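## Task

Place the yellow sponge inside the drawer that stands open, then push that drawer fully closed while keeping whatever it already held inside it. No cabinet may be moved much from its spot, and the robot must not tip over or finish leaning. The result has to stay in place on its own, not because the robot is still holding it.

## Robot and tools

Robot: a Hello Robot Stretch 3, a single-arm mobile robot. It has a two-wheeled base (0.33 m long, 0.34 m wide), a mast carrying a lift, and one telescoping arm that reaches out to the robot's right side. The base cannot slide sideways; to move the gripper forward or back you drive the base. Spinning in place pivots about the point midway between the drive wheels, 0.05 m behind the front edge. With the arm pulled in and the wrist folded, spinning sweeps a circle of radius 0.28 m; an unfolded, level gripper reaches outside it.

Frames: the base frame has its origin on the floor between the drive wheels, x ahead, y to the left, z up. hand_pose is reported in this frame, at the point where closed fingertips meet; with all wrist joints at zero its x axis points up, y back along the arm toward the mast, z toward the rear. The odometry frame is the base frame as it was when the scene began; base_odometry comes only from wheel rotation, so slip is counted as motion. Heading is positive to the left, in -3.142 to 3.142.

Tool execute_actions: argument "actions" is a list holding one action (or empty, which only reports state and pictures). An action may contain "base", "joints", or both, plus optional "contact_limits"; its motions begin together. "base" holds exactly one command, each a relative move from where the base last measured itself: {"translate_m": d}, metres, -1 to 1, positive forward; or {"rotate_rad": d}, radians, -3.2 to 3.2, positive turns left (counter-clockwise seen from above). "joints" is one dictionary keyed by joint name, each value an absolute target, not an offset: lift_m 0 to 1.1 (arm height on the mast); arm_m 0 to 0.52 (extension); wrist_yaw_rad -1.345 to 4.42 (0 along the arm, positive swings toward the front, 3.0 folded over the base); wrist_pitch_rad -1.57 to 0.451 (0 level, negative tips fingers down); wrist_roll_rad -2.911 to 2.911 (0 puts fingers side by side); gripper_m -0.089 to 0.179 (larger is wider; the real fingertip gap is smaller, by about 0.007 nearly shut and 0.025 wide open, zero below 0.007); head_pan_rad -3.953 to 1.73 (0 ahead, positive left, -1.57 looks along the arm); head_tilt_rad -1.53 to 0.419 (negative looks down). Joints you omit may still be driving toward their earlier targets. "contact_limits" accepts only arm_m: a motor_effort percentage, 1 to 100, at which the arm motion halts (contact_stop); smaller is softer but too small halts immediately. "cameras" picks head_camera, nav_camera, wrist_camera or all; [] returns none. Unknown keys or values outside range cause the whole call to be rejected with no motion. One action runs at most 15 s.

Tool wait: "seconds", 0 to 10; commands nothing and returns the same report. Tool zoom_image: "camera" plus "region" [x0, y0, x1, y1] in pixels of that camera's newest full image, origin top-left, at most 504 by 504. Tool finished_scene: "scene" is the number of the current scene; it ends it permanently and reports success. If a call reports a stop, the remaining motion calls in that same reply are skipped.

Results: base_status and joint_status describe how each motion ended: done (for the base, wheels turned the commanded amount even if slipping), off_target (stuck short and possibly still pushing), contact_stop, time_out or torque_fault (old target dropped). After a contact stop the arm or lift goes slack until commanded again; a slack lift can sag under load or be shoved upward by closing fingers on a surface. Base, wrist and head have no contact stop. A wrist servo pushed hard for several seconds shuts off for 10 s. on_its_own lists things not commanded by this call; "held at" there is the held target, not the position. motor_effort gives percent effort, positive toward higher joint values, with the peak in brackets; readings carry sizable fixed and random errors. An effort outside its rest range usually means pushing or carrying. Positive wheel effort drives forward. lidar_m: 12 distances in metres, 30-degree sectors, first straight ahead then counter-clockwise (4th left, 7th rear, 10th right), "-" for nothing; the scan plane is 0.17 m above the floor and misses glass and low objects. wrist_depth_mm and head_depth_mm: 7x7 grids of median depths (head grid is sideways). base_tilt gives lean forward and right in degrees, with a fixed offset up to about 4 degrees. turned_by_wheels and turned_by_imu report rotation since the previous result.

Cameras: head_camera and nav_camera move with the head pan and tilt; wrist_camera rides on the gripper. Calibration is given per camera with intrinsics K and T_world_to_cam mapping base frame to camera; expect small errors, larger for the wrist camera.

Speed: the base moves fast (0.30 m/s, 1.9 rad/s) only when stowed: lift_m under 0.30, arm_m under 0.03, wrist_yaw_rad over 2.54; otherwise 0.10 m/s and 0.63 rad/s.

Gripping: command gripper_m below the object's width to grasp; to let go, open at least 0.02 beyond where contact occurred. Readings do not confirm a grasp. Squeezing too hard triggers a stall guard; send a new value to retry.

Cautions: fold or unfold the wrist only with lift_m between 0.32 and 0.95, wrist_pitch_rad at -0.4 and roll near 0; once folded the lift may go down to 0.25. With wrist_yaw_rad below -0.4 keep pitch at -0.5 or lower. Pushing against something rigid with the gripper higher than about 0.45 m can tip the robot, more so with higher contact limits or a repeated push. Do not drive while gripping or pushing an immovable object, and avoid snagging furniture, especially reversing. If base_tilt shows a lean, back off in small steps, release the contact, and if still tipped lower lift_m to about 0.2. Avoid drops, slams, and hard shoves of objects or cabinets; loose objects may be nudged occasionally by outside disturbances.

Each tool is called after "Emit:" as name([rows], argument=value, ...), one row to a line, values as JSON.

## Session

Emit:
execute_actions(actions=[])

Scene clock: 0.00 s.
base_odometry: x=+0.000 y=+0.000 heading=+0.000 (m, m, rad; odometry frame)
turned_by_wheels: +0.000 (rad since the last result)
turned_by_imu: +0.000 (rad since the last result)
base_tilt: forward=+0.3 right=+1.7 (deg)
lidar_m: 1.50 1.63 1.62 1.80 1.91 1.34 2.13 3.02 2.63 2.24 1.86 1.35
head_depth_mm: 1893 1922 1925 1926 1563 1408 1408 / 2010 2080 2088 2087 2015 1515 1521 / 2013 2260 2266 2266 2282 2293 2227 / 2015 2332 2309 2288 2314 2282 2193 / 2001 2076 2056 2044 2043 2047 2022 / 1883 1884 1882 1869 1860 1861 1849 / 1758 1735 1725 1726 1715 1708 1694
base_status: not commanded
joint_positions: lift_m=+0.531 arm_m=-0.002 wrist_yaw_rad=+3.121 wrist_pitch_rad=-0.648 wrist_roll_rad=+0.009 gripper_m=+0.037 head_pan_rad=-0.014 head_tilt_rad=-0.006
joint_status: not commanded
motor_effort: left_wheel=+0 right_wheel=-1 lift_m=+29 arm_m=+1 wrist_yaw_rad=-1 wrist_pitch_rad=+7 wrist_roll_rad=+0 gripper_m=+0 head_pan_rad=+1 head_tilt_rad=+2 (%)
hand_pose: x=-0.0173 y=+0.0464 z=+0.4961 quat_wxyz=(+0.233, +0.675, +0.217, +0.665) (m; base frame)
wrist_depth_mm: - - - - - - - / - - - - - - - / - - - - 997 - 1000 / 884 892 895 861 875 855 886 / 798 792 759 784 781 775 768 / 707 698 - 709 671 704 683 / 626 634 - - 623 620 610
pictures: head_camera (sideways: a quarter turn clockwise sets it upright), nav_camera (sideways: a quarter turn counterclockwise sets it upright), wrist_camera
Images, in order (width x height): head_camera 896x504, nav_camera 672x504, wrist_camera 644x364.

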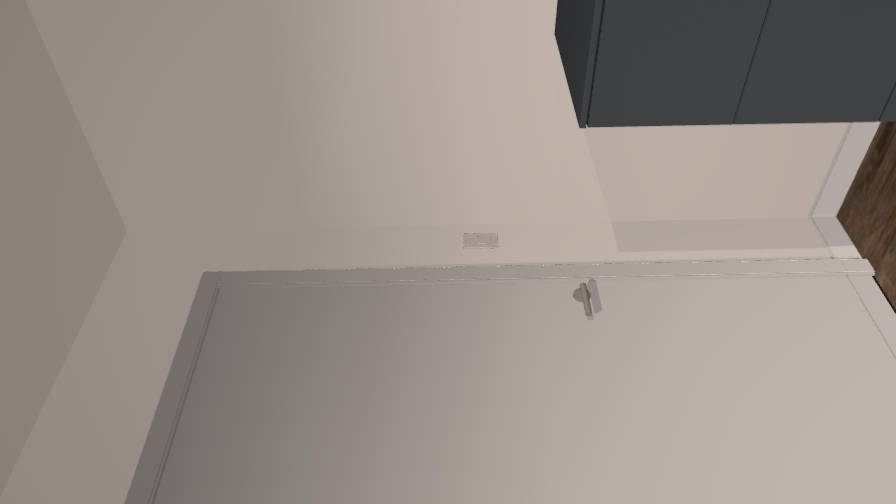

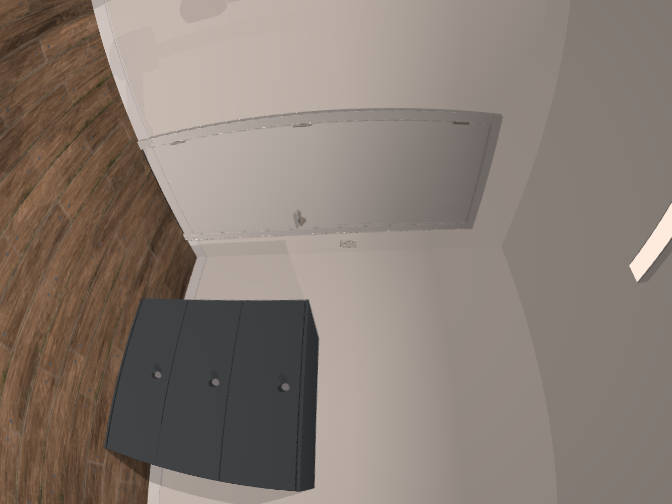

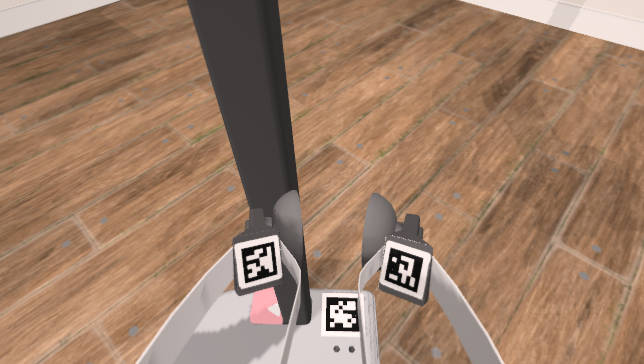

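Emit:
execute_actions([
  {"joints":{"head_pan_rad":-1.8,"head_tilt_rad":-0.5}},
], cameras=["nav_camera","head_camera"])

Emit:
execute_actions([
  {"joints":{"head_pan_rad":-3.6}},
], cameras=["nav_camera","head_camera"])

Scene clock: 5.70 s.
base_odometry: x=+0.000 y=+0.000 heading=+0.000 (m, m, rad; odometry frame)
turned_by_wheels: +0.000 (rad since the last result)
turned_by_imu: +0.001 (rad since the last result)
base_tilt: forward=+0.2 right=+1.7 (deg)
lidar_m: 1.50 1.63 1.62 1.81 1.92 1.33 2.13 3.04 2.62 2.24 1.86 1.35
head_depth_mm: 2718 2922 3117 2693 2021 1615 1339 / 2854 2981 2827 2728 2034 1626 1349 / 2996 3129 2714 2751 2038 1622 1350 / 3031 3288 3512 2783 2063 1639 1363 / 2705 2873 3064 2788 2084 1655 1369 / 2397 2517 2657 2670 2086 1655 1370 / 2144 2255 2362 2467 2092 1672 1376
base_status: not commanded
joint_positions: lift_m=+0.531 arm_m=-0.002 wrist_yaw_rad=+3.121 wrist_pitch_rad=-0.648 wrist_roll_rad=+0.009 gripper_m=+0.037 head_pan_rad=-1.793 head_tilt_rad=-0.494
joint_status: all done
motor_effort: left_wheel=+0(0) right_wheel=+0(1) lift_m=+30(30) arm_m=+0(1) wrist_yaw_rad=-1(0) wrist_pitch_rad=+7(7) wrist_roll_rad=+0(0) gripper_m=+0(1) head_pan_rad=-2(33) head_tilt_rad=-4(41) (%)
hand_pose: x=-0.0173 y=+0.0464 z=+0.4961 quat_wxyz=(+0.233, +0.675, +0.217, +0.665) (m; base frame)
wrist_depth_mm: - - - - - - - / - - - - - - - / - - - - - 990 984 / 905 890 885 883 876 875 874 / 790 782 771 773 782 755 758 / 708 693 - 711 673 680 679 / 637 629 - - 612 608 622
pictures: head_camera (sideways: a quarter turn clockwise sets it upright), nav_camera (sideways: a quarter turn counterclockwise sets it upright)
camera_calibration (this result's frames):
head_camera: T_world_to_cam=[[0.139971, 0.43885, -0.887592, 1.17662], [0.979488, -0.192598, 0.059237, -0.0762098], [-0.144952, -0.877677, -0.456806, 0.553548], [0, 0, 0, 1]] pos_world=[-0.00980745, -0.0451996, 1.30173]
nav_camera: T_world_to_cam=[[-0.155591, -0.497566, 0.853358, -1.06926], [-0.968104, 0.248548, -0.0315923, 0.101902], [-0.196381, -0.831055, -0.520367, 0.634716], [0, 0, 0, 1]] pos_world=[0.05693, -0.0298728, 1.24597]
Images, in order (width x height): head_camera 896x504, nav_camera 672x504.

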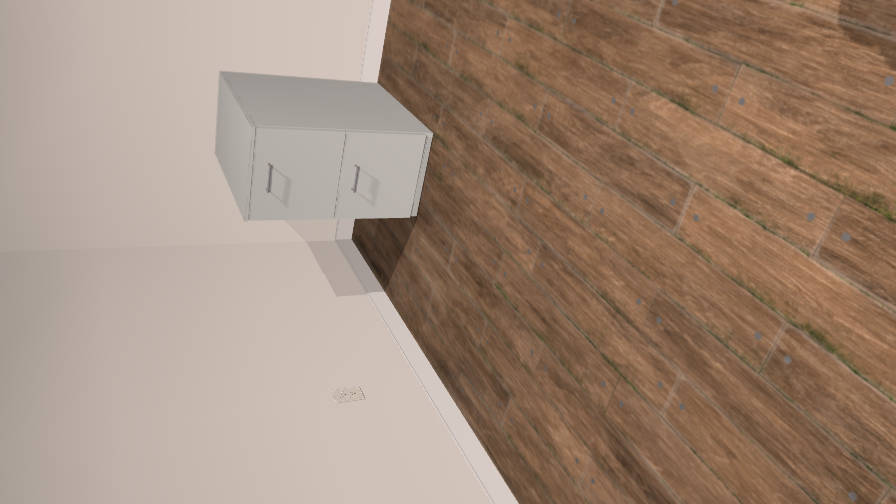

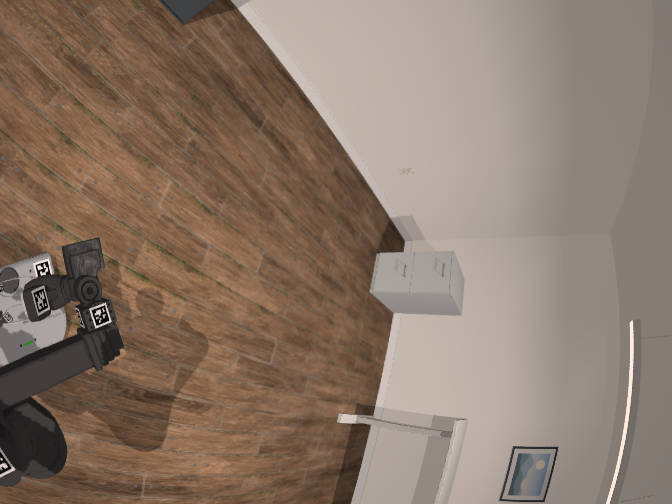

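Scene clock: 7.17 s.
base_odometry: x=+0.000 y=+0.000 heading=+0.000 (m, m, rad; odometry frame)
turned_by_wheels: +0.000 (rad since the last result)
turned_by_imu: +0.000 (rad since the last result)
base_tilt: forward=+0.3 right=+1.7 (deg)
lidar_m: 1.50 1.63 1.62 1.80 1.91 1.34 2.13 3.02 2.63 2.24 1.86 1.35
head_depth_mm: 1579 1707 1852 2013 2020 1609 1339 / 1632 1748 1877 1992 1968 1624 1347 / 1669 1805 1908 1513 1588 1626 1354 / 1717 1857 1964 1552 1268 1642 1359 / 1766 1917 2093 1596 1756 1649 1373 / 1815 1973 2170 2382 2013 1652 1369 / 1875 2054 2249 2478 2101 1670 1374
base_status: not commanded
joint_positions: lift_m=+0.531 arm_m=-0.002 wrist_yaw_rad=+3.121 wrist_pitch_rad=-0.648 wrist_roll_rad=+0.009 gripper_m=+0.037 head_pan_rad=-3.593 head_tilt_rad=-0.494
joint_status: all done
motor_effort: left_wheel=+0(0) right_wheel=-1(1) lift_m=+30(29) arm_m=+1(1) wrist_yaw_rad=+0(0) wrist_pitch_rad=+6(7) wrist_roll_rad=+0(1) gripper_m=-1(0) head_pan_rad=-3(32) head_tilt_rad=-5(4) (%)
hand_pose: x=-0.0173 y=+0.0464 z=+0.4961 quat_wxyz=(+0.233, +0.675, +0.217, +0.665) (m; base frame)
wrist_depth_mm: - - - - - - - / - - - - - - - / - - - - - 970 - / 893 912 881 883 891 877 889 / 798 765 776 788 802 757 751 / 706 683 - 696 655 683 684 / 638 630 - - 626 608 612
pictures: head_camera (sideways: a quarter turn clockwise sets it upright), nav_camera (sideways: a quarter turn counterclockwise sets it upright)
camera_calibration (this result's frames):
head_camera: T_world_to_cam=[[0.395696, -0.23608, -0.887519, 1.17496], [-0.410115, -0.910108, 0.0592413, -0.0677389], [-0.821724, 0.340544, -0.456946, 0.557858], [0, 0, 0, 1]] pos_world=[-0.0343031, 0.025761, 1.30173]
nav_camera: T_world_to_cam=[[-0.449322, 0.26463, 0.853276, -1.06737], [0.462011, 0.886311, -0.0315877, 0.0931723], [-0.764627, 0.38003, -0.520502, 0.638357], [0, 0, 0, 1]] pos_world=[-0.0345324, -0.0427172, 1.24597]
Images, in order (width x height): head_camera 896x504, nav_camera 672x504.

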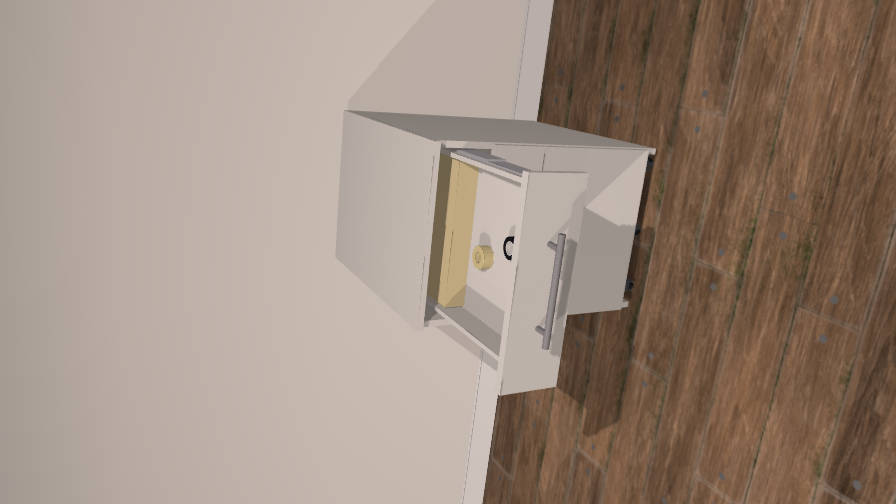

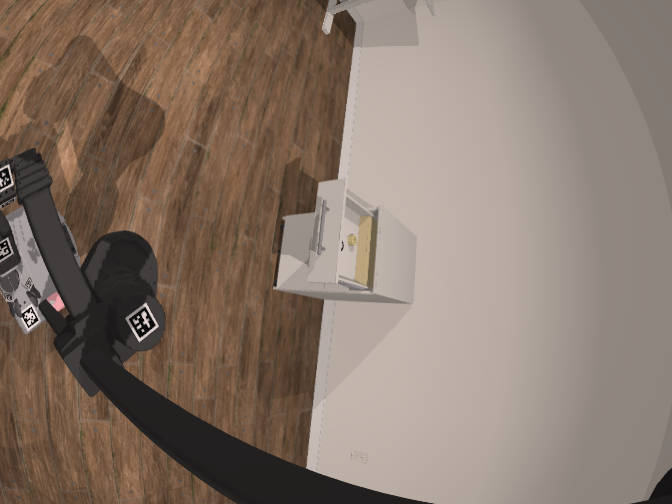

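Emit:
execute_actions([
  {"joints":{"head_pan_rad":-2.65,"head_tilt_rad":-0.3}},
], cameras=["nav_camera","head_camera"])

Emit:
execute_actions([
  {"joints":{"head_pan_rad":1.3,"head_tilt_rad":-0.4}},
], cameras=["nav_camera","head_camera"])

Scene clock: 18.63 s.
base_odometry: x=+0.000 y=+0.000 heading=+0.000 (m, m, rad; odometry frame)
turned_by_wheels: +0.000 (rad since the last result)
turned_by_imu: +0.001 (rad since the last result)
base_tilt: forward=+0.3 right=+1.7 (deg)
lidar_m: 1.50 1.63 1.62 1.80 1.92 1.34 2.13 3.03 2.62 2.24 1.86 1.35
head_depth_mm: 2864 2971 3111 3217 2685 1993 1557 / 3093 3251 3383 3584 2727 1987 1565 / 3015 3161 3315 3503 2740 2000 1580 / 2920 3072 3190 3407 2761 2034 1590 / 2801 2954 3051 3271 2761 2024 1595 / 2743 2840 2984 3170 2795 2046 1608 / 2691 2798 2891 3037 2822 2045 1594
base_status: not commanded
joint_positions: lift_m=+0.531 arm_m=-0.002 wrist_yaw_rad=+3.121 wrist_pitch_rad=-0.648 wrist_roll_rad=+0.009 gripper_m=+0.037 head_pan_rad=-2.657 head_tilt_rad=-0.310
joint_status: all done
motor_effort: left_wheel=+0(0) right_wheel=-1(1) lift_m=+30(29) arm_m=+0(1) wrist_yaw_rad=+0(1) wrist_pitch_rad=+7(7) wrist_roll_rad=+0(0) gripper_m=+0(0) head_pan_rad=+3(33) head_tilt_rad=+6(27) (%)
hand_pose: x=-0.0173 y=+0.0464 z=+0.4961 quat_wxyz=(+0.233, +0.675, +0.217, +0.665) (m; base frame)
wrist_depth_mm: - - - - - - - / - - - - - - - / - - - - - - - / 926 902 890 858 880 860 883 / 780 788 783 791 781 759 777 / 707 721 - 704 680 674 689 / 626 633 - - 620 616 612
pictures: head_camera (sideways: a quarter turn clockwise sets it upright), nav_camera (sideways: a quarter turn counterclockwise sets it upright)
camera_calibration (this result's frames):
head_camera: T_world_to_cam=[[0.274595, 0.0993697, -0.956412, 1.26561], [0.498365, -0.865335, 0.0531783, -0.0654008], [-0.822332, -0.491244, -0.287139, 0.336881], [0, 0, 0, 1]] pos_world=[-0.0379092, -0.0168661, 1.31066]
nav_camera: T_world_to_cam=[[-0.334026, -0.128029, 0.933828, -1.17315], [-0.444797, 0.894891, -0.0364109, 0.104991], [-0.831013, -0.427526, -0.355864, 0.424527], [0, 0, 0, 1]] pos_world=[0.00762358, -0.0626573, 1.25042]
Images, in order (width x height): head_camera 896x504, nav_camera 672x504.

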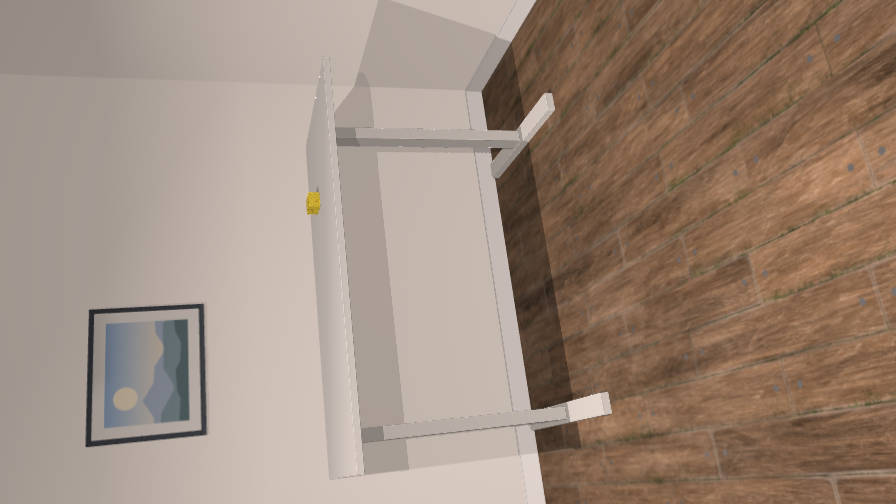

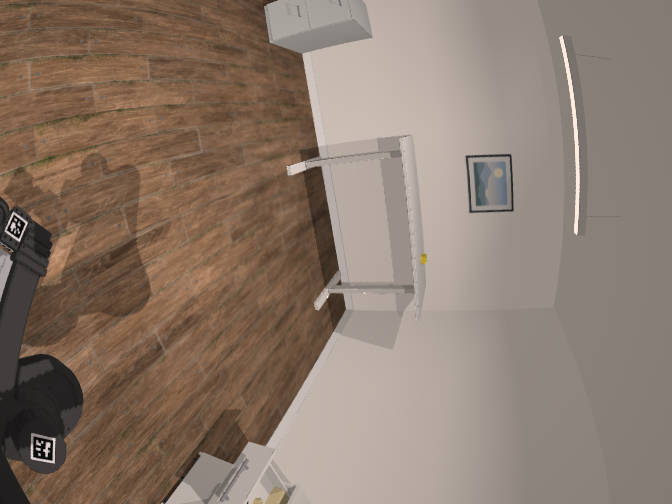

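Scene clock: 21.07 s.
base_odometry: x=+0.000 y=+0.000 heading=+0.000 (m, m, rad; odometry frame)
turned_by_wheels: +0.000 (rad since the last result)
turned_by_imu: +0.001 (rad since the last result)
base_tilt: forward=+0.2 right=+1.7 (deg)
lidar_m: 1.50 1.63 1.62 1.81 1.91 1.34 2.13 3.03 2.63 2.25 1.86 1.35
head_depth_mm: 1363 1444 1537 1641 1755 1793 1448 / 1427 1517 1614 1721 1862 1807 1452 / 1484 1589 1693 1814 1966 1804 1470 / 1561 1650 1782 1932 2091 1818 1465 / 1632 1754 1879 2051 2204 1833 1472 / 1737 1853 2023 2168 2310 1834 1481 / 1828 1965 2135 2343 2424 1843 1492
base_status: not commanded
joint_positions: lift_m=+0.531 arm_m=-0.002 wrist_yaw_rad=+3.121 wrist_pitch_rad=-0.648 wrist_roll_rad=+0.009 gripper_m=+0.037 head_pan_rad=+1.293 head_tilt_rad=-0.395
joint_status: all done
motor_effort: left_wheel=+0(0) right_wheel=-1(1) lift_m=+30(29) arm_m=+1(1) wrist_yaw_rad=+0(0) wrist_pitch_rad=+7(7) wrist_roll_rad=+0(0) gripper_m=+0(0) head_pan_rad=+3(33) head_tilt_rad=-4(15) (%)
hand_pose: x=-0.0173 y=+0.0464 z=+0.4961 quat_wxyz=(+0.233, +0.675, +0.217, +0.665) (m; base frame)
wrist_depth_mm: - - - - - - - / - - - - - - - / - - - - - - 967 / 907 871 876 875 879 839 860 / 801 781 764 771 773 777 767 / 696 697 - 710 684 690 675 / 639 630 - - 619 614 599
pictures: head_camera (sideways: a quarter turn clockwise sets it upright), nav_camera (sideways: a quarter turn counterclockwise sets it upright)
camera_calibration (this result's frames):
head_camera: T_world_to_cam=[[-0.139718, -0.344048, -0.928499, 1.2317], [-0.968722, 0.241696, 0.0562123, -0.0603953], [0.205075, 0.907311, -0.367056, 0.434621], [0, 0, 0, 1]] pos_world=[0.0244541, 0.044023, 1.30655]
nav_camera: T_world_to_cam=[[0.159449, 0.404756, 0.900416, -1.13256], [0.95355, -0.299273, -0.0343283, 0.0937461], [0.255576, 0.864065, -0.433674, 0.519155], [0, 0, 0, 1]] pos_world=[-0.0414893, 0.0378836, 1.24814]
Images, in order (width x height): head_camera 896x504, nav_camera 672x504.

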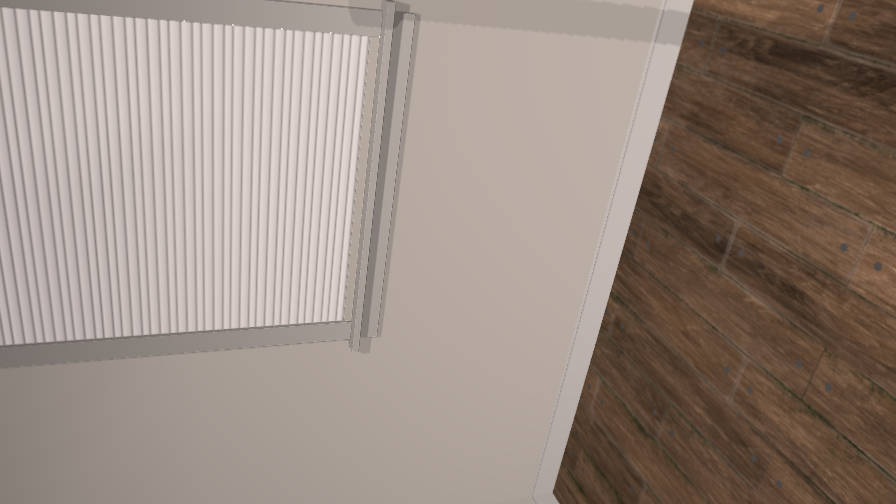

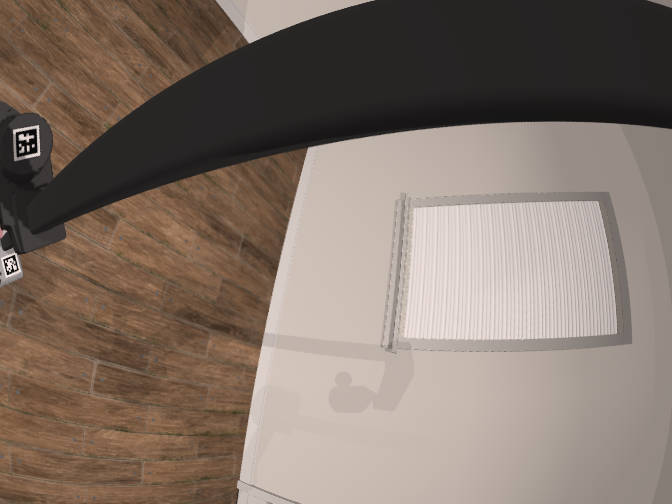

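Emit:
execute_actions([
  {"base":{"rotate_rad":0.34},"joints":{"lift_m":0.28,"wrist_pitch_rad":-0.4,"head_pan_rad":-2.9,"head_tilt_rad":-0.5}},
], cameras=[])

Emit:
execute_actions([
  {"base":{"translate_m":-1}},
], cameras=["nav_camera"])

Emit:
execute_actions([
  {"base":{"translate_m":-1}},
], cameras=["nav_camera"])

Emit:
execute_actions([
  {"base":{"rotate_rad":-1.09},"joints":{"head_pan_rad":-1.8,"head_tilt_rad":-0.6}},
], cameras=["nav_camera","head_camera"])

Scene clock: 44.90 s.
base_odometry: x=+0.000 y=+0.000 heading=+0.340 (m, m, rad; odometry frame)
turned_by_wheels: +0.340 (rad since the last result)
turned_by_imu: +0.343 (rad since the last result)
base_tilt: forward=+0.3 right=+1.8 (deg)
lidar_m: 1.68 1.62 1.69 1.98 1.33 1.37 2.71 2.69 2.63 1.92 1.35 1.41
head_depth_mm: 2967 3111 3387 2710 2028 1612 1335 / 2894 3060 3393 2723 2027 1622 1349 / 2834 2990 3315 2772 2048 1628 1352 / 2770 2912 3244 2781 2076 1648 1359 / 2714 2892 3180 2796 2062 1646 1366 / 2660 2805 3091 2818 2080 1654 1369 / 2616 2804 3037 2841 2106 1674 1376
base_status: done
joint_positions: lift_m=+0.280 arm_m=-0.002 wrist_yaw_rad=+3.121 wrist_pitch_rad=-0.420 wrist_roll_rad=+0.009 gripper_m=+0.037 head_pan_rad=-2.893 head_tilt_rad=-0.494
joint_status: all done
motor_effort: left_wheel=-2(4) right_wheel=+3(8) lift_m=+21(25) arm_m=+1(1) wrist_yaw_rad=-1(1) wrist_pitch_rad=+12(13) wrist_roll_rad=+0(0) gripper_m=+0(0) head_pan_rad=-3(32) head_tilt_rad=-4(19) (%)
hand_pose: x=-0.0166 y=+0.0807 z=+0.2926 quat_wxyz=(+0.155, +0.696, +0.140, +0.687) (m; base frame)
wrist_depth_mm: - - - - - - - / - - - - - - - / 948 933 - 934 927 922 918 / 732 731 727 728 729 717 735 / 594 602 600 594 616 597 590 / 510 527 - - - 506 503 / 459 - - - 438 440 440
pictures: none
No camera images: the call's "cameras" was empty. Leave "cameras" out to get every camera's image.

Scene clock: 49.90 s.
base_odometry: x=-0.943 y=-0.333 heading=+0.340 (m, m, rad; odometry frame)
turned_by_wheels: +0.000 (rad since the last result)
turned_by_imu: -0.002 (rad since the last result)
base_tilt: forward=+0.3 right=+1.8 (deg)
lidar_m: 2.57 2.48 2.00 0.86 0.93 1.47 2.01 1.85 2.16 2.24 2.35 2.04
head_depth_mm: 2147 2230 2537 2649 2024 1619 1341 / 2088 2180 2374 2499 2036 1628 1344 / 2048 2143 2406 2598 2049 1635 1355 / 2004 2092 2328 2517 2054 1637 1358 / 1961 2060 2304 2470 2067 1648 1370 / 1927 2028 2257 2452 2089 1653 1365 / 1883 1994 2187 2357 2019 1660 1375
base_status: done
joint_positions: lift_m=+0.280 arm_m=-0.002 wrist_yaw_rad=+3.121 wrist_pitch_rad=-0.419 wrist_roll_rad=+0.009 gripper_m=+0.037 head_pan_rad=-2.893 head_tilt_rad=-0.495
joint_status: not commanded
motor_effort: left_wheel=-1(7) right_wheel=+2(5) lift_m=+22(22) arm_m=+1(1) wrist_yaw_rad=-1(1) wrist_pitch_rad=+11(12) wrist_roll_rad=+0(0) gripper_m=+0(1) head_pan_rad=-2(2) head_tilt_rad=-4(4) (%)
hand_pose: x=-0.0166 y=+0.0808 z=+0.2927 quat_wxyz=(+0.155, +0.696, +0.139, +0.687) (m; base frame)
wrist_depth_mm: - - - 909 - - - / - - - - - - - / 958 943 - 940 921 929 909 / 730 734 710 711 738 721 720 / 590 605 604 593 620 603 590 / 511 525 - - - 510 507 / 461 - - - 436 440 437
pictures: nav_camera (sideways: a quarter turn counterclockwise sets it upright)
camera_calibration (this result's frames):
nav_camera: T_world_to_cam=[[-0.515017, -0.0871553, 0.852737, -1.06626], [-0.217347, 0.975584, -0.0315573, 0.0972768], [-0.829167, -0.201592, -0.521386, 0.639901], [0, 0, 0, 1]] pos_world=[0.00258386, -0.0588329, 1.24595]
Images, in order (width x height): nav_camera 672x504.

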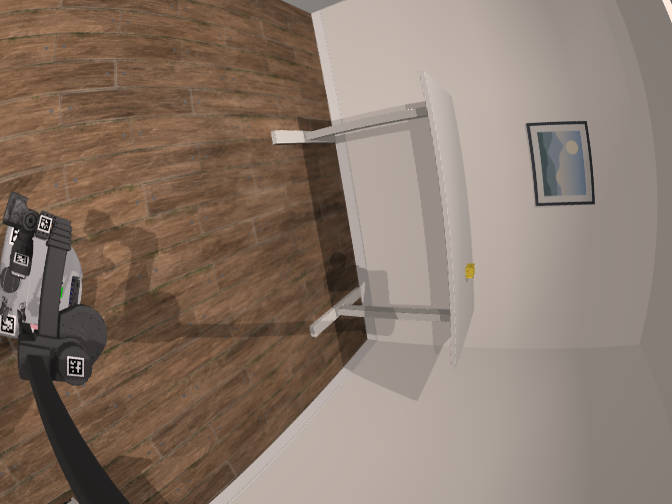

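Scene clock: 54.90 s.
base_odometry: x=-1.886 y=-0.667 heading=+0.340 (m, m, rad; odometry frame)
turned_by_wheels: +0.000 (rad since the last result)
turned_by_imu: -0.002 (rad since the last result)
base_tilt: forward=+0.3 right=+1.7 (deg)
lidar_m: 3.31 1.27 1.15 0.95 0.92 0.95 1.04 1.41 1.26 1.99 2.85 2.92
head_depth_mm: 1323 1428 1501 846 1854 1610 1340 / 1288 1394 1109 810 1811 1567 1319 / 1260 1360 1122 776 1779 1583 1354 / 1234 1335 1136 781 1762 1643 1361 / 1208 1307 1078 751 1693 1651 1367 / 1187 1277 1170 759 1654 1657 1368 / 1159 1245 1187 764 1600 1663 1381
base_status: done
joint_positions: lift_m=+0.280 arm_m=-0.002 wrist_yaw_rad=+3.121 wrist_pitch_rad=-0.419 wrist_roll_rad=+0.009 gripper_m=+0.037 head_pan_rad=-2.893 head_tilt_rad=-0.495
joint_status: not commanded
motor_effort: left_wheel=-1(6) right_wheel=+1(6) lift_m=+21(22) arm_m=+0(1) wrist_yaw_rad=-1(0) wrist_pitch_rad=+11(11) wrist_roll_rad=+0(0) gripper_m=+0(0) head_pan_rad=-3(2) head_tilt_rad=-4(4) (%)
hand_pose: x=-0.0166 y=+0.0808 z=+0.2928 quat_wxyz=(+0.155, +0.696, +0.139, +0.687) (m; base frame)
wrist_depth_mm: 725 804 - - - - 936 / 766 837 - - - - 992 / 822 893 - 919 916 923 954 / 737 738 708 738 732 726 722 / 604 599 608 599 622 588 599 / 508 513 - - - 511 501 / 460 - - - 443 440 440
pictures: nav_camera (sideways: a quarter turn counterclockwise sets it upright)
camera_calibration (this result's frames):
nav_camera: T_world_to_cam=[[-0.515137, -0.0871697, 0.852664, -1.06617], [-0.217314, 0.975592, -0.0315531, 0.0972712], [-0.829101, -0.20155, -0.521506, 0.640057], [0, 0, 0, 1]] pos_world=[0.00258977, -0.0588309, 1.24594]
Images, in order (width x height): nav_camera 672x504.

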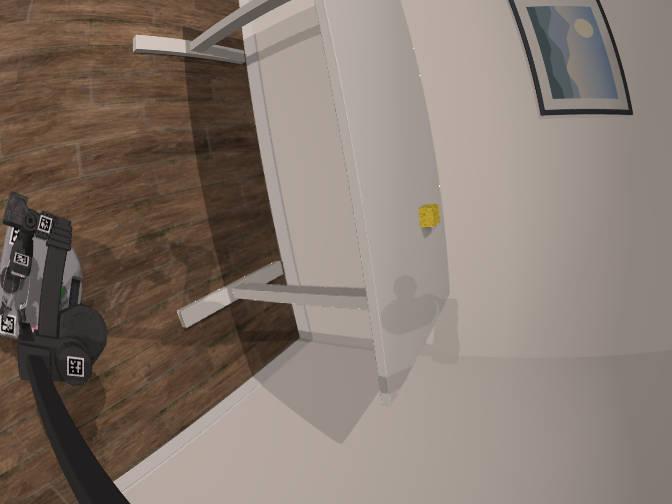

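Scene clock: 56.80 s.
base_odometry: x=-1.886 y=-0.667 heading=-0.750 (m, m, rad; odometry frame)
turned_by_wheels: -1.090 (rad since the last result)
turned_by_imu: -1.091 (rad since the last result)
base_tilt: forward=+0.3 right=+1.8 (deg)
lidar_m: 2.42 2.93 3.22 1.47 1.15 0.95 0.91 0.94 1.04 1.41 1.26 1.93
head_depth_mm: 1319 1438 833 1802 1799 1479 1260 / 1283 1365 842 1711 1713 1459 1262 / 1262 1334 852 1695 1719 1479 1275 / 1230 1297 858 1663 1780 1503 1281 / 1206 1283 869 1619 1768 1515 1285 / 1182 1263 880 718 1736 1517 1293 / 1152 1240 889 724 1700 1521 1291
base_status: done
joint_positions: lift_m=+0.280 arm_m=-0.002 wrist_yaw_rad=+3.121 wrist_pitch_rad=-0.419 wrist_roll_rad=+0.009 gripper_m=+0.037 head_pan_rad=-1.807 head_tilt_rad=-0.593
joint_status: all done
motor_effort: left_wheel=+2(7) right_wheel=-3(13) lift_m=+22(21) arm_m=+0(0) wrist_yaw_rad=-1(0) wrist_pitch_rad=+12(12) wrist_roll_rad=+0(0) gripper_m=+0(1) head_pan_rad=+3(33) head_tilt_rad=-5(18) (%)
hand_pose: x=-0.0166 y=+0.0808 z=+0.2928 quat_wxyz=(+0.155, +0.696, +0.139, +0.687) (m; base frame)
wrist_depth_mm: - - - - - - - / - - - - - - - / 932 955 - 936 934 925 911 / 726 728 719 738 731 736 733 / 601 617 599 594 618 587 597 / 519 527 - - - 504 496 / 453 - - - 442 440 438
pictures: head_camera (sideways: a quarter turn clockwise sets it upright), nav_camera (sideways: a quarter turn counterclockwise sets it upright)
camera_calibration (this result's frames):
head_camera: T_world_to_cam=[[0.166326, 0.520331, -0.83761, 1.11127], [0.975231, -0.21241, 0.0617021, -0.0793854], [-0.145811, -0.827126, -0.542772, 0.665407], [0, 0, 0, 1]] pos_world=[-0.0103906, -0.0447178, 1.29688]
nav_camera: T_world_to_cam=[[-0.181916, -0.57522, 0.797514, -0.996295], [-0.963758, 0.265247, -0.0285231, 0.0978759], [-0.195131, -0.7738, -0.602625, 0.741727], [0, 0, 0, 1]] pos_world=[0.0578211, -0.0251013, 1.24433]
Images, in order (width x height): head_camera 896x504, nav_camera 672x504.

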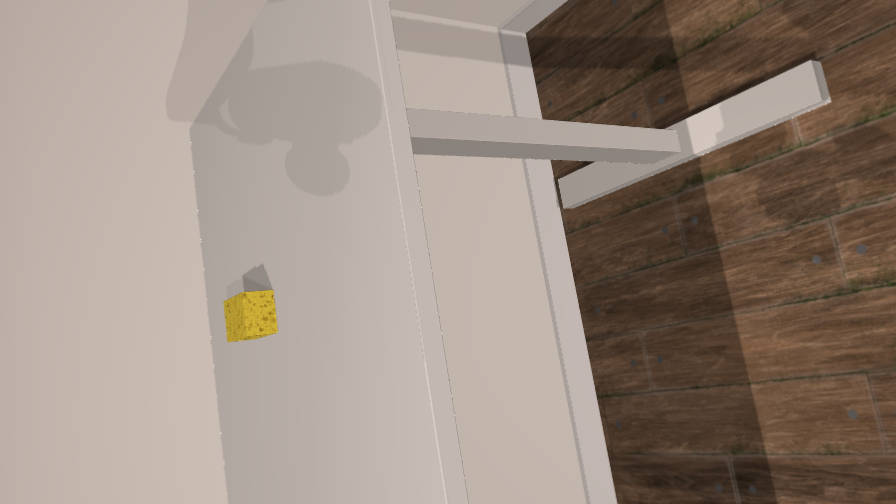

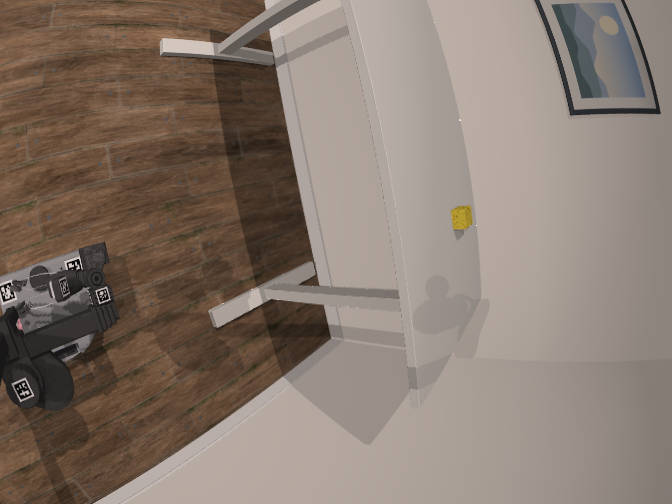

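Emit:
execute_actions([
  {"base":{"rotate_rad":-1.2}},
], cameras=[])

Emit:
execute_actions([
  {"base":{"translate_m":0.35}},
], cameras=[])

Emit:
execute_actions([
  {"base":{"rotate_rad":0.88},"joints":{"lift_m":0.93,"head_pan_rad":-1.6,"head_tilt_rad":-0.5}},
], cameras=["head_camera","nav_camera"])

Scene clock: 78.13 s.
base_odometry: x=-1.886 y=-0.667 heading=-1.950 (m, m, rad; odometry frame)
turned_by_wheels: -1.200 (rad since the last result)
turned_by_imu: -1.199 (rad since the last result)
base_tilt: forward=+0.4 right=+1.8 (deg)
lidar_m: 1.42 1.26 2.09 2.86 2.93 3.33 1.15 1.01 0.91 0.92 1.12 1.04
head_depth_mm: 742 812 897 1004 1126 1301 1261 / 754 825 913 1017 1158 1336 1269 / 764 838 928 1040 1177 1361 1273 / 774 852 943 1059 1204 1397 1278 / 787 863 960 1080 1229 1409 1281 / 797 877 977 1102 1260 1433 1287 / 808 891 992 1123 1281 1457 1290
base_status: done
joint_positions: lift_m=+0.280 arm_m=-0.002 wrist_yaw_rad=+3.121 wrist_pitch_rad=-0.419 wrist_roll_rad=+0.009 gripper_m=+0.037 head_pan_rad=-1.807 head_tilt_rad=-0.593
joint_status: not commanded
motor_effort: left_wheel=+1(8) right_wheel=-3(11) lift_m=+22(22) arm_m=+1(1) wrist_yaw_rad=+0(0) wrist_pitch_rad=+11(11) wrist_roll_rad=+0(0) gripper_m=-1(1) head_pan_rad=+2(3) head_tilt_rad=-5(4) (%)
hand_pose: x=-0.0166 y=+0.0808 z=+0.2928 quat_wxyz=(+0.155, +0.696, +0.139, +0.687) (m; base frame)
wrist_depth_mm: - - - - - - - / - - - - - - - / 951 942 - 959 910 915 911 / 736 733 710 732 724 726 733 / 591 598 592 595 611 601 588 / 507 519 - - - 503 503 / 458 - - - 443 444 441
pictures: none
No camera images: the call's "cameras" was empty. Leave "cameras" out to get every camera's image.

Scene clock: 81.10 s.
base_odometry: x=-2.015 y=-0.992 heading=-1.950 (m, m, rad; odometry frame)
turned_by_wheels: +0.000 (rad since the last result)
turned_by_imu: +0.002 (rad since the last result)
base_tilt: forward=+0.4 right=+1.8 (deg)
lidar_m: 1.09 0.94 1.89 2.74 3.25 3.65 1.50 1.14 1.03 1.04 0.81 1.08
head_depth_mm: 846 924 1023 1137 1284 1413 1258 / 854 938 1037 1153 1315 1448 1268 / 868 952 1056 1183 1342 1466 1272 / 880 967 1073 1202 1367 1482 1276 / 893 980 1091 1222 1399 1515 1283 / 902 995 1110 1249 1425 1528 1294 / 917 1009 1126 678 1458 1530 1289
base_status: done
joint_positions: lift_m=+0.280 arm_m=-0.002 wrist_yaw_rad=+3.121 wrist_pitch_rad=-0.419 wrist_roll_rad=+0.009 gripper_m=+0.037 head_pan_rad=-1.807 head_tilt_rad=-0.593
joint_status: not commanded
motor_effort: left_wheel=+1(8) right_wheel=-3(9) lift_m=+21(22) arm_m=+0(1) wrist_yaw_rad=-1(0) wrist_pitch_rad=+11(12) wrist_roll_rad=+0(0) gripper_m=+0(0) head_pan_rad=+3(2) head_tilt_rad=-4(4) (%)
hand_pose: x=-0.0166 y=+0.0808 z=+0.2928 quat_wxyz=(+0.155, +0.696, +0.139, +0.687) (m; base frame)
wrist_depth_mm: - - - - - - - / - - - - - - - / 935 926 - 962 942 939 896 / 735 735 711 719 725 720 684 / 598 599 602 600 621 599 589 / 510 523 - - - 511 512 / 455 - - - 441 434 438
pictures: none
No camera images: the call's "cameras" was empty. Leave "cameras" out to get every camera's image.

Scene clock: 87.83 s.
base_odometry: x=-2.015 y=-0.992 heading=-1.070 (m, m, rad; odometry frame)
turned_by_wheels: +0.880 (rad since the last result)
turned_by_imu: +0.885 (rad since the last result)
base_tilt: forward=+0.3 right=+1.7 (deg)
lidar_m: 1.88 2.73 3.01 3.67 1.50 1.26 1.04 1.03 0.81 1.09 1.08 0.93
head_depth_mm: 1068 1162 1057 708 534 453 - / 1032 1121 1068 715 537 443 - / 1000 1079 1082 721 540 432 - / 964 1043 1089 726 543 434 - / 934 1008 1053 733 547 437 - / 908 974 1032 741 550 439 384 / 881 944 997 747 555 441 376
base_status: done
joint_positions: lift_m=+0.930 arm_m=-0.002 wrist_yaw_rad=+3.121 wrist_pitch_rad=-0.419 wrist_roll_rad=+0.009 gripper_m=+0.037 head_pan_rad=-1.607 head_tilt_rad=-0.507
joint_status: all done
motor_effort: left_wheel=-1(6) right_wheel=+2(11) lift_m=+37(39) arm_m=+0(0) wrist_yaw_rad=-1(0) wrist_pitch_rad=+11(11) wrist_roll_rad=+0(0) gripper_m=+0(1) head_pan_rad=+3(18) head_tilt_rad=+3(18) (%)
hand_pose: x=-0.0166 y=+0.0808 z=+0.9421 quat_wxyz=(+0.155, +0.696, +0.139, +0.687) (m; base frame)
wrist_depth_mm: - - - - - - - / - - - - - - - / - - - - - - - / - - - - - - - / - - - - - - - / - - - - - - - / - - - - - - -
pictures: head_camera (sideways: a quarter turn clockwise sets it upright), nav_camera (sideways: a quarter turn counterclockwise sets it upright)
camera_calibration (this result's frames):
head_camera: T_world_to_cam=[[0.0568848, 0.46881, -0.881466, 1.16913], [0.998181, -0.00906122, 0.0595978, -0.0767926], [0.0199529, -0.883253, -0.468472, 0.567722], [0, 0, 0, 1]] pos_world=[-0.0011807, -0.0473544, 1.30109]
nav_camera: T_world_to_cam=[[-0.0613694, -0.528944, 0.846435, -1.06081], [-0.997346, 0.0657823, -0.0312031, 0.101573], [-0.0391757, -0.846103, -0.531578, 0.648343], [0, 0, 0, 1]] pos_world=[0.0616015, -0.019227, 1.24572]
Images, in order (width x height): head_camera 896x504, nav_camera 672x504.

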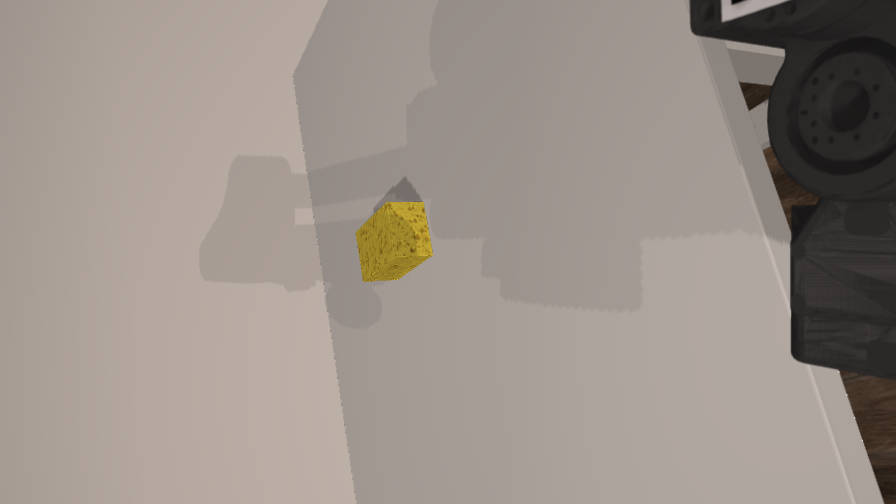

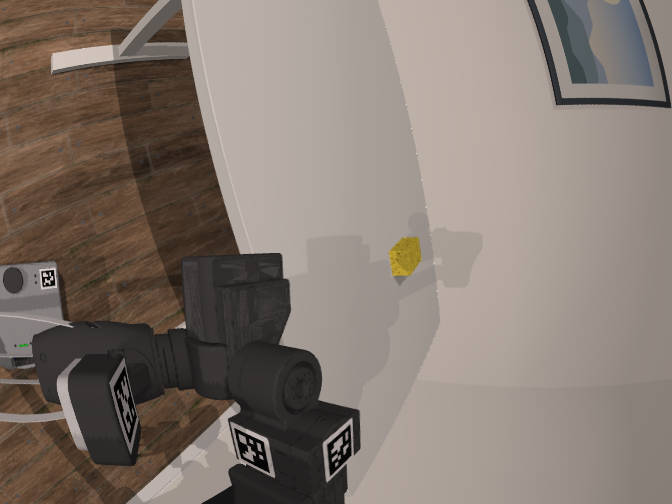

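Emit:
execute_actions([
  {"joints":{"wrist_yaw_rad":1.7,"lift_m":1.08}},
], cameras=[])

Emit:
execute_actions([
  {"joints":{"wrist_yaw_rad":0,"gripper_m":0.15,"arm_m":0.12,"wrist_pitch_rad":-0.55,"lift_m":1.1}},
])

Scene clock: 99.33 s.
base_odometry: x=-2.015 y=-0.992 heading=-1.070 (m, m, rad; odometry frame)
turned_by_wheels: +0.000 (rad since the last result)
turned_by_imu: +0.001 (rad since the last result)
base_tilt: forward=+0.1 right=+1.8 (deg)
lidar_m: 1.89 2.72 3.01 3.67 1.50 1.26 1.04 1.03 0.81 1.09 1.08 0.94
head_depth_mm: 1070 - - - - - 1240 / 1030 - - - - - 1275 / 996 1053 - - - - - / 966 1041 1094 711 562 - - / 936 1008 1052 733 548 - - / 907 978 1033 738 551 - - / 881 945 992 745 574 - -
base_status: not commanded
joint_positions: lift_m=+1.080 arm_m=-0.002 wrist_yaw_rad=+1.703 wrist_pitch_rad=-0.419 wrist_roll_rad=+0.009 gripper_m=+0.037 head_pan_rad=-1.607 head_tilt_rad=-0.507
joint_status: all done
motor_effort: left_wheel=-2(2) right_wheel=+2(3) lift_m=+37(39) arm_m=+0(0) wrist_yaw_rad=-4(7) wrist_pitch_rad=+11(11) wrist_roll_rad=+0(0) gripper_m=+0(1) head_pan_rad=+4(3) head_tilt_rad=+4(4) (%)
hand_pose: x=+0.2010 y=-0.1140 z=+1.0922 quat_wxyz=(+0.565, +0.619, -0.347, +0.421) (m; base frame)
wrist_depth_mm: - - - - - - - / - - - - 815 786 795 / - - - - 577 588 585 / - - - - 464 455 468 / - - - - 392 379 377 / - - - - - 321 321 / - - - - - 279 278
pictures: none
No camera images: the call's "cameras" was empty. Leave "cameras" out to get every camera's image.

Scene clock: 101.47 s.
base_odometry: x=-2.015 y=-0.992 heading=-1.070 (m, m, rad; odometry frame)
turned_by_wheels: +0.000 (rad since the last result)
turned_by_imu: +0.001 (rad since the last result)
base_tilt: forward=+0.3 right=+1.8 (deg)
lidar_m: 1.88 2.73 3.02 3.68 1.50 1.26 1.04 1.03 0.81 1.09 1.08 0.94
head_depth_mm: - - - 693 533 454 1241 / - - - 651 536 442 1308 / - - - - 540 432 1346 / 956 1032 1090 693 543 434 1290 / 934 1008 1052 698 547 437 1264 / 908 975 1028 739 551 439 392 / 882 944 997 747 554 440 375
base_status: not commanded
joint_positions: lift_m=+1.098 arm_m=+0.120 wrist_yaw_rad=+0.003 wrist_pitch_rad=-0.562 wrist_roll_rad=+0.009 gripper_m=+0.150 head_pan_rad=-1.607 head_tilt_rad=-0.507
joint_status: all done
joint sent to its limit — the command would take lift_m past its upper limit, so that joint was sent only as far as its limit.
motor_effort: left_wheel=-2(2) right_wheel=+2(3) lift_m=+37(38) arm_m=+5(4) wrist_yaw_rad=-4(5) wrist_pitch_rad=+7(11) wrist_roll_rad=+0(0) gripper_m=+0(94) head_pan_rad=+3(3) head_tilt_rad=+4(4) (%)
hand_pose: x=-0.0209 y=-0.4687 z=+1.0798 quat_wxyz=(+0.677, +0.196, -0.682, -0.196) (m; base frame)
wrist_depth_mm: 628 675 689 737 742 903 852 / 591 586 589 574 579 568 841 / 477 472 469 449 464 460 462 / 394 393 398 393 392 388 385 / 342 353 336 338 336 346 334 / 306 285 300 294 296 287 294 / 266 267 265 262 265 264 262
pictures: head_camera (sideways: a quarter turn clockwise sets it upright), nav_camera (sideways: a quarter turn counterclockwise sets it upright), wrist_camera
camera_calibration (this result's frames):
head_camera: T_world_to_cam=[[0.0568848, 0.46881, -0.881466, 1.16913], [0.998181, -0.00906122, 0.0595978, -0.0767926], [0.0199529, -0.883253, -0.468472, 0.567722], [0, 0, 0, 1]] pos_world=[-0.0011807, -0.0473544, 1.30109]
nav_camera: T_world_to_cam=[[-0.0613694, -0.528944, 0.846435, -1.06081], [-0.997346, 0.0657823, -0.0312031, 0.101573], [-0.0391757, -0.846103, -0.531578, 0.648343], [0, 0, 0, 1]] pos_world=[0.0616015, -0.019227, 1.24572]
wrist_camera: T_world_to_cam=[[-0.998428, -0.0522248, -0.0203474, -0.0185161], [-0.0226823, 0.708463, -0.705383, 1.11905], [0.0512539, -0.703813, -0.708534, 0.608253], [0, 0, 0, 1]] pos_world=[-0.0242798, -0.365674, 1.21995]
Images, in order (width x height): head_camera 896x504, nav_camera 672x504, wrist_camera 644x364.

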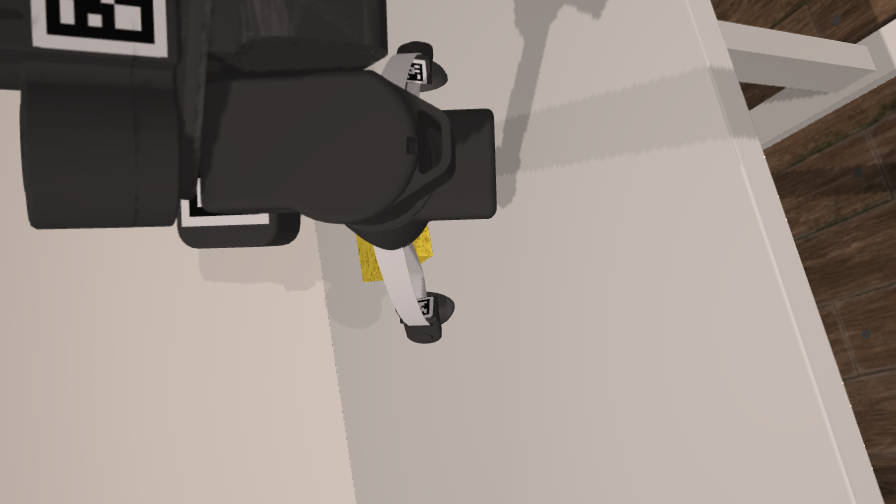

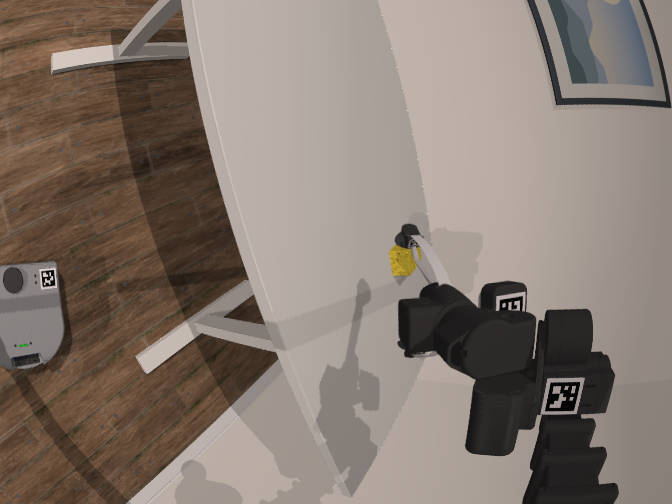

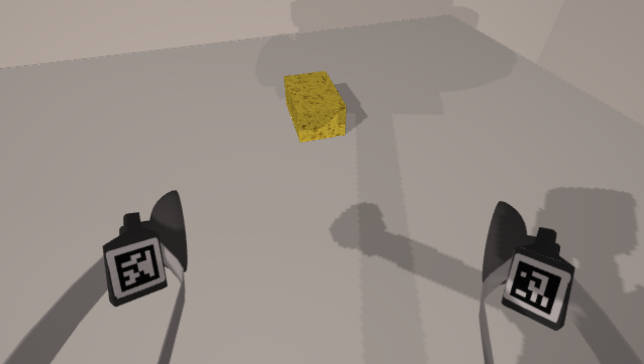

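Emit:
execute_actions([
  {"base":{"translate_m":0.03},"joints":{"arm_m":0.3,"lift_m":1.05}},
], cameras=["wrist_camera"])

Scene clock: 109.47 s.
base_odometry: x=-2.001 y=-1.018 heading=-1.070 (m, m, rad; odometry frame)
turned_by_wheels: +0.000 (rad since the last result)
turned_by_imu: +0.002 (rad since the last result)
base_tilt: forward=+0.2 right=+1.8 (deg)
lidar_m: 1.86 2.70 2.99 3.69 1.52 1.30 1.06 1.06 0.82 1.08 1.07 0.91
head_depth_mm: 1049 - 987 707 534 452 1209 / 1009 - 961 714 536 430 1329 / 982 - - 687 540 432 1308 / 954 1027 1088 724 543 434 1257 / 923 996 1044 731 546 436 391 / 899 964 1023 737 551 438 382 / 872 936 990 745 554 440 366
base_status: done
joint_positions: lift_m=+1.050 arm_m=+0.300 wrist_yaw_rad=+0.002 wrist_pitch_rad=-0.563 wrist_roll_rad=+0.009 gripper_m=+0.150 head_pan_rad=-1.607 head_tilt_rad=-0.507
joint_status: all done
motor_effort: left_wheel=-1(3) right_wheel=+2(10) lift_m=+21(34) arm_m=+4(4) wrist_yaw_rad=-3(5) wrist_pitch_rad=+7(7) wrist_roll_rad=+0(0) gripper_m=+0(0) head_pan_rad=+3(2) head_tilt_rad=+4(4) (%)
hand_pose: x=-0.0212 y=-0.6485 z=+1.0319 quat_wxyz=(+0.676, +0.196, -0.682, -0.197) (m; base frame)
wrist_depth_mm: 475 493 540 566 601 647 757 / 476 478 473 473 466 472 480 / 389 386 382 315 381 376 377 / 325 323 325 264 318 318 314 / 282 285 280 275 276 281 274 / 253 233 244 241 242 236 241 / 216 220 217 215 216 215 214
pictures: wrist_camera
camera_calibration (this result's frames):
wrist_camera: T_world_to_cam=[[-0.998497, -0.0508708, -0.0204133, -0.0282054], [-0.0217428, 0.70944, -0.704431, 1.21234], [0.050317, -0.702928, -0.709479, 0.449368], [0, 0, 0, 1]] pos_world=[-0.0244141, -0.545646, 1.17225]
Images, in order (width x height): wrist_camera 644x364.

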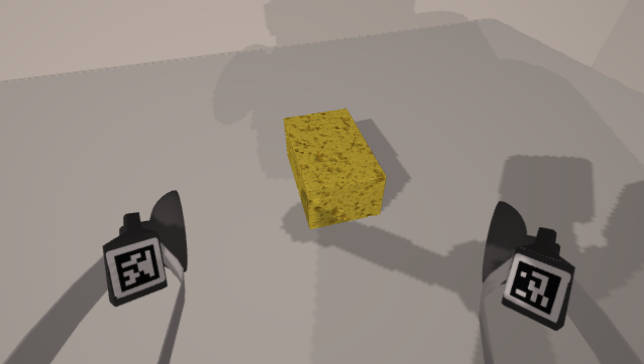

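Emit:
execute_actions([
  {"joints":{"arm_m":0.4,"lift_m":0.997}},
], cameras=["wrist_camera","nav_camera"])

Scene clock: 116.30 s.
base_odometry: x=-2.001 y=-1.018 heading=-1.070 (m, m, rad; odometry frame)
turned_by_wheels: +0.000 (rad since the last result)
turned_by_imu: +0.001 (rad since the last result)
base_tilt: forward=+0.2 right=+1.8 (deg)
lidar_m: 1.85 2.70 2.98 3.67 1.52 1.30 1.06 1.06 0.82 1.07 1.07 0.91
head_depth_mm: 1055 1135 - 709 533 452 1212 / 1017 1084 1027 712 537 430 1326 / 987 1050 - 690 541 432 1308 / 953 1025 1081 723 543 434 1262 / 927 997 1041 731 547 437 390 / 897 969 1017 739 550 439 382 / 872 937 988 744 553 441 366
base_status: not commanded
joint_positions: lift_m=+0.997 arm_m=+0.400 wrist_yaw_rad=+0.002 wrist_pitch_rad=-0.563 wrist_roll_rad=+0.009 gripper_m=+0.150 head_pan_rad=-1.607 head_tilt_rad=-0.507
joint_status: all done
motor_effort: left_wheel=-1(1) right_wheel=+2(2) lift_m=+21(21) arm_m=+3(5) wrist_yaw_rad=-2(3) wrist_pitch_rad=+8(8) wrist_roll_rad=+0(0) gripper_m=+0(1) head_pan_rad=+3(3) head_tilt_rad=+3(4) (%)
hand_pose: x=-0.0212 y=-0.7484 z=+0.9789 quat_wxyz=(+0.676, +0.196, -0.682, -0.197) (m; base frame)
wrist_depth_mm: 392 416 443 458 464 455 608 / 364 360 361 361 357 352 353 / 293 293 293 212 289 286 283 / 246 245 243 177 240 240 240 / 211 217 211 153 161 213 208 / 190 177 185 152 179 178 183 / 163 165 164 164 164 163 163
pictures: nav_camera (sideways: a quarter turn counterclockwise sets it upright), wrist_camera
camera_calibration (this result's frames):
nav_camera: T_world_to_cam=[[-0.0613694, -0.528944, 0.846435, -1.06081], [-0.997346, 0.0657823, -0.0312031, 0.101573], [-0.0391757, -0.846103, -0.531578, 0.648343], [0, 0, 0, 1]] pos_world=[0.0616015, -0.019227, 1.24572]
wrist_camera: T_world_to_cam=[[-0.998497, -0.0508628, -0.0204193, -0.0343633], [-0.021739, 0.709527, -0.704343, 1.24589], [0.0503129, -0.702841, -0.709566, 0.341611], [0, 0, 0, 1]] pos_world=[-0.0244146, -0.645645, 1.11923]
Images, in order (width x height): nav_camera 672x504, wrist_camera 644x364.

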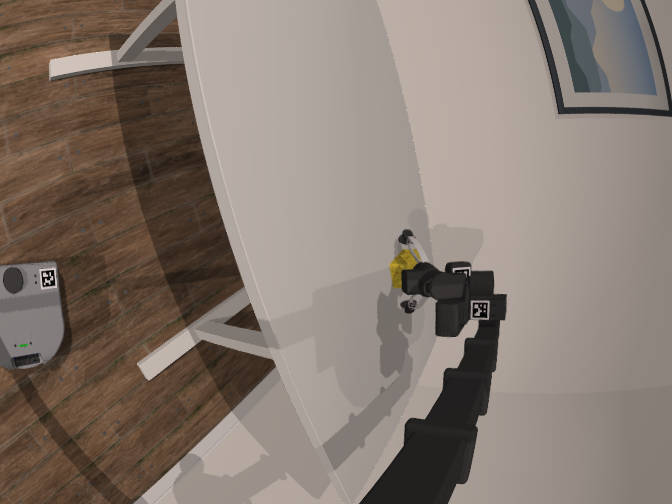

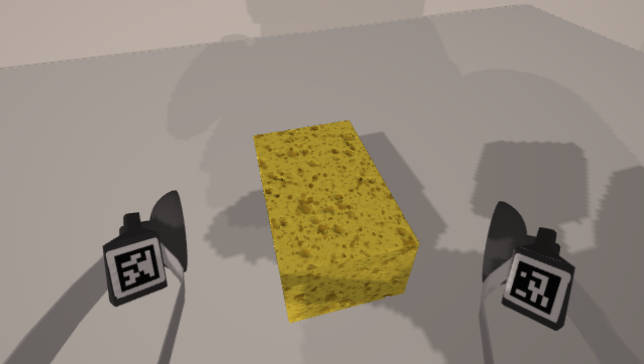

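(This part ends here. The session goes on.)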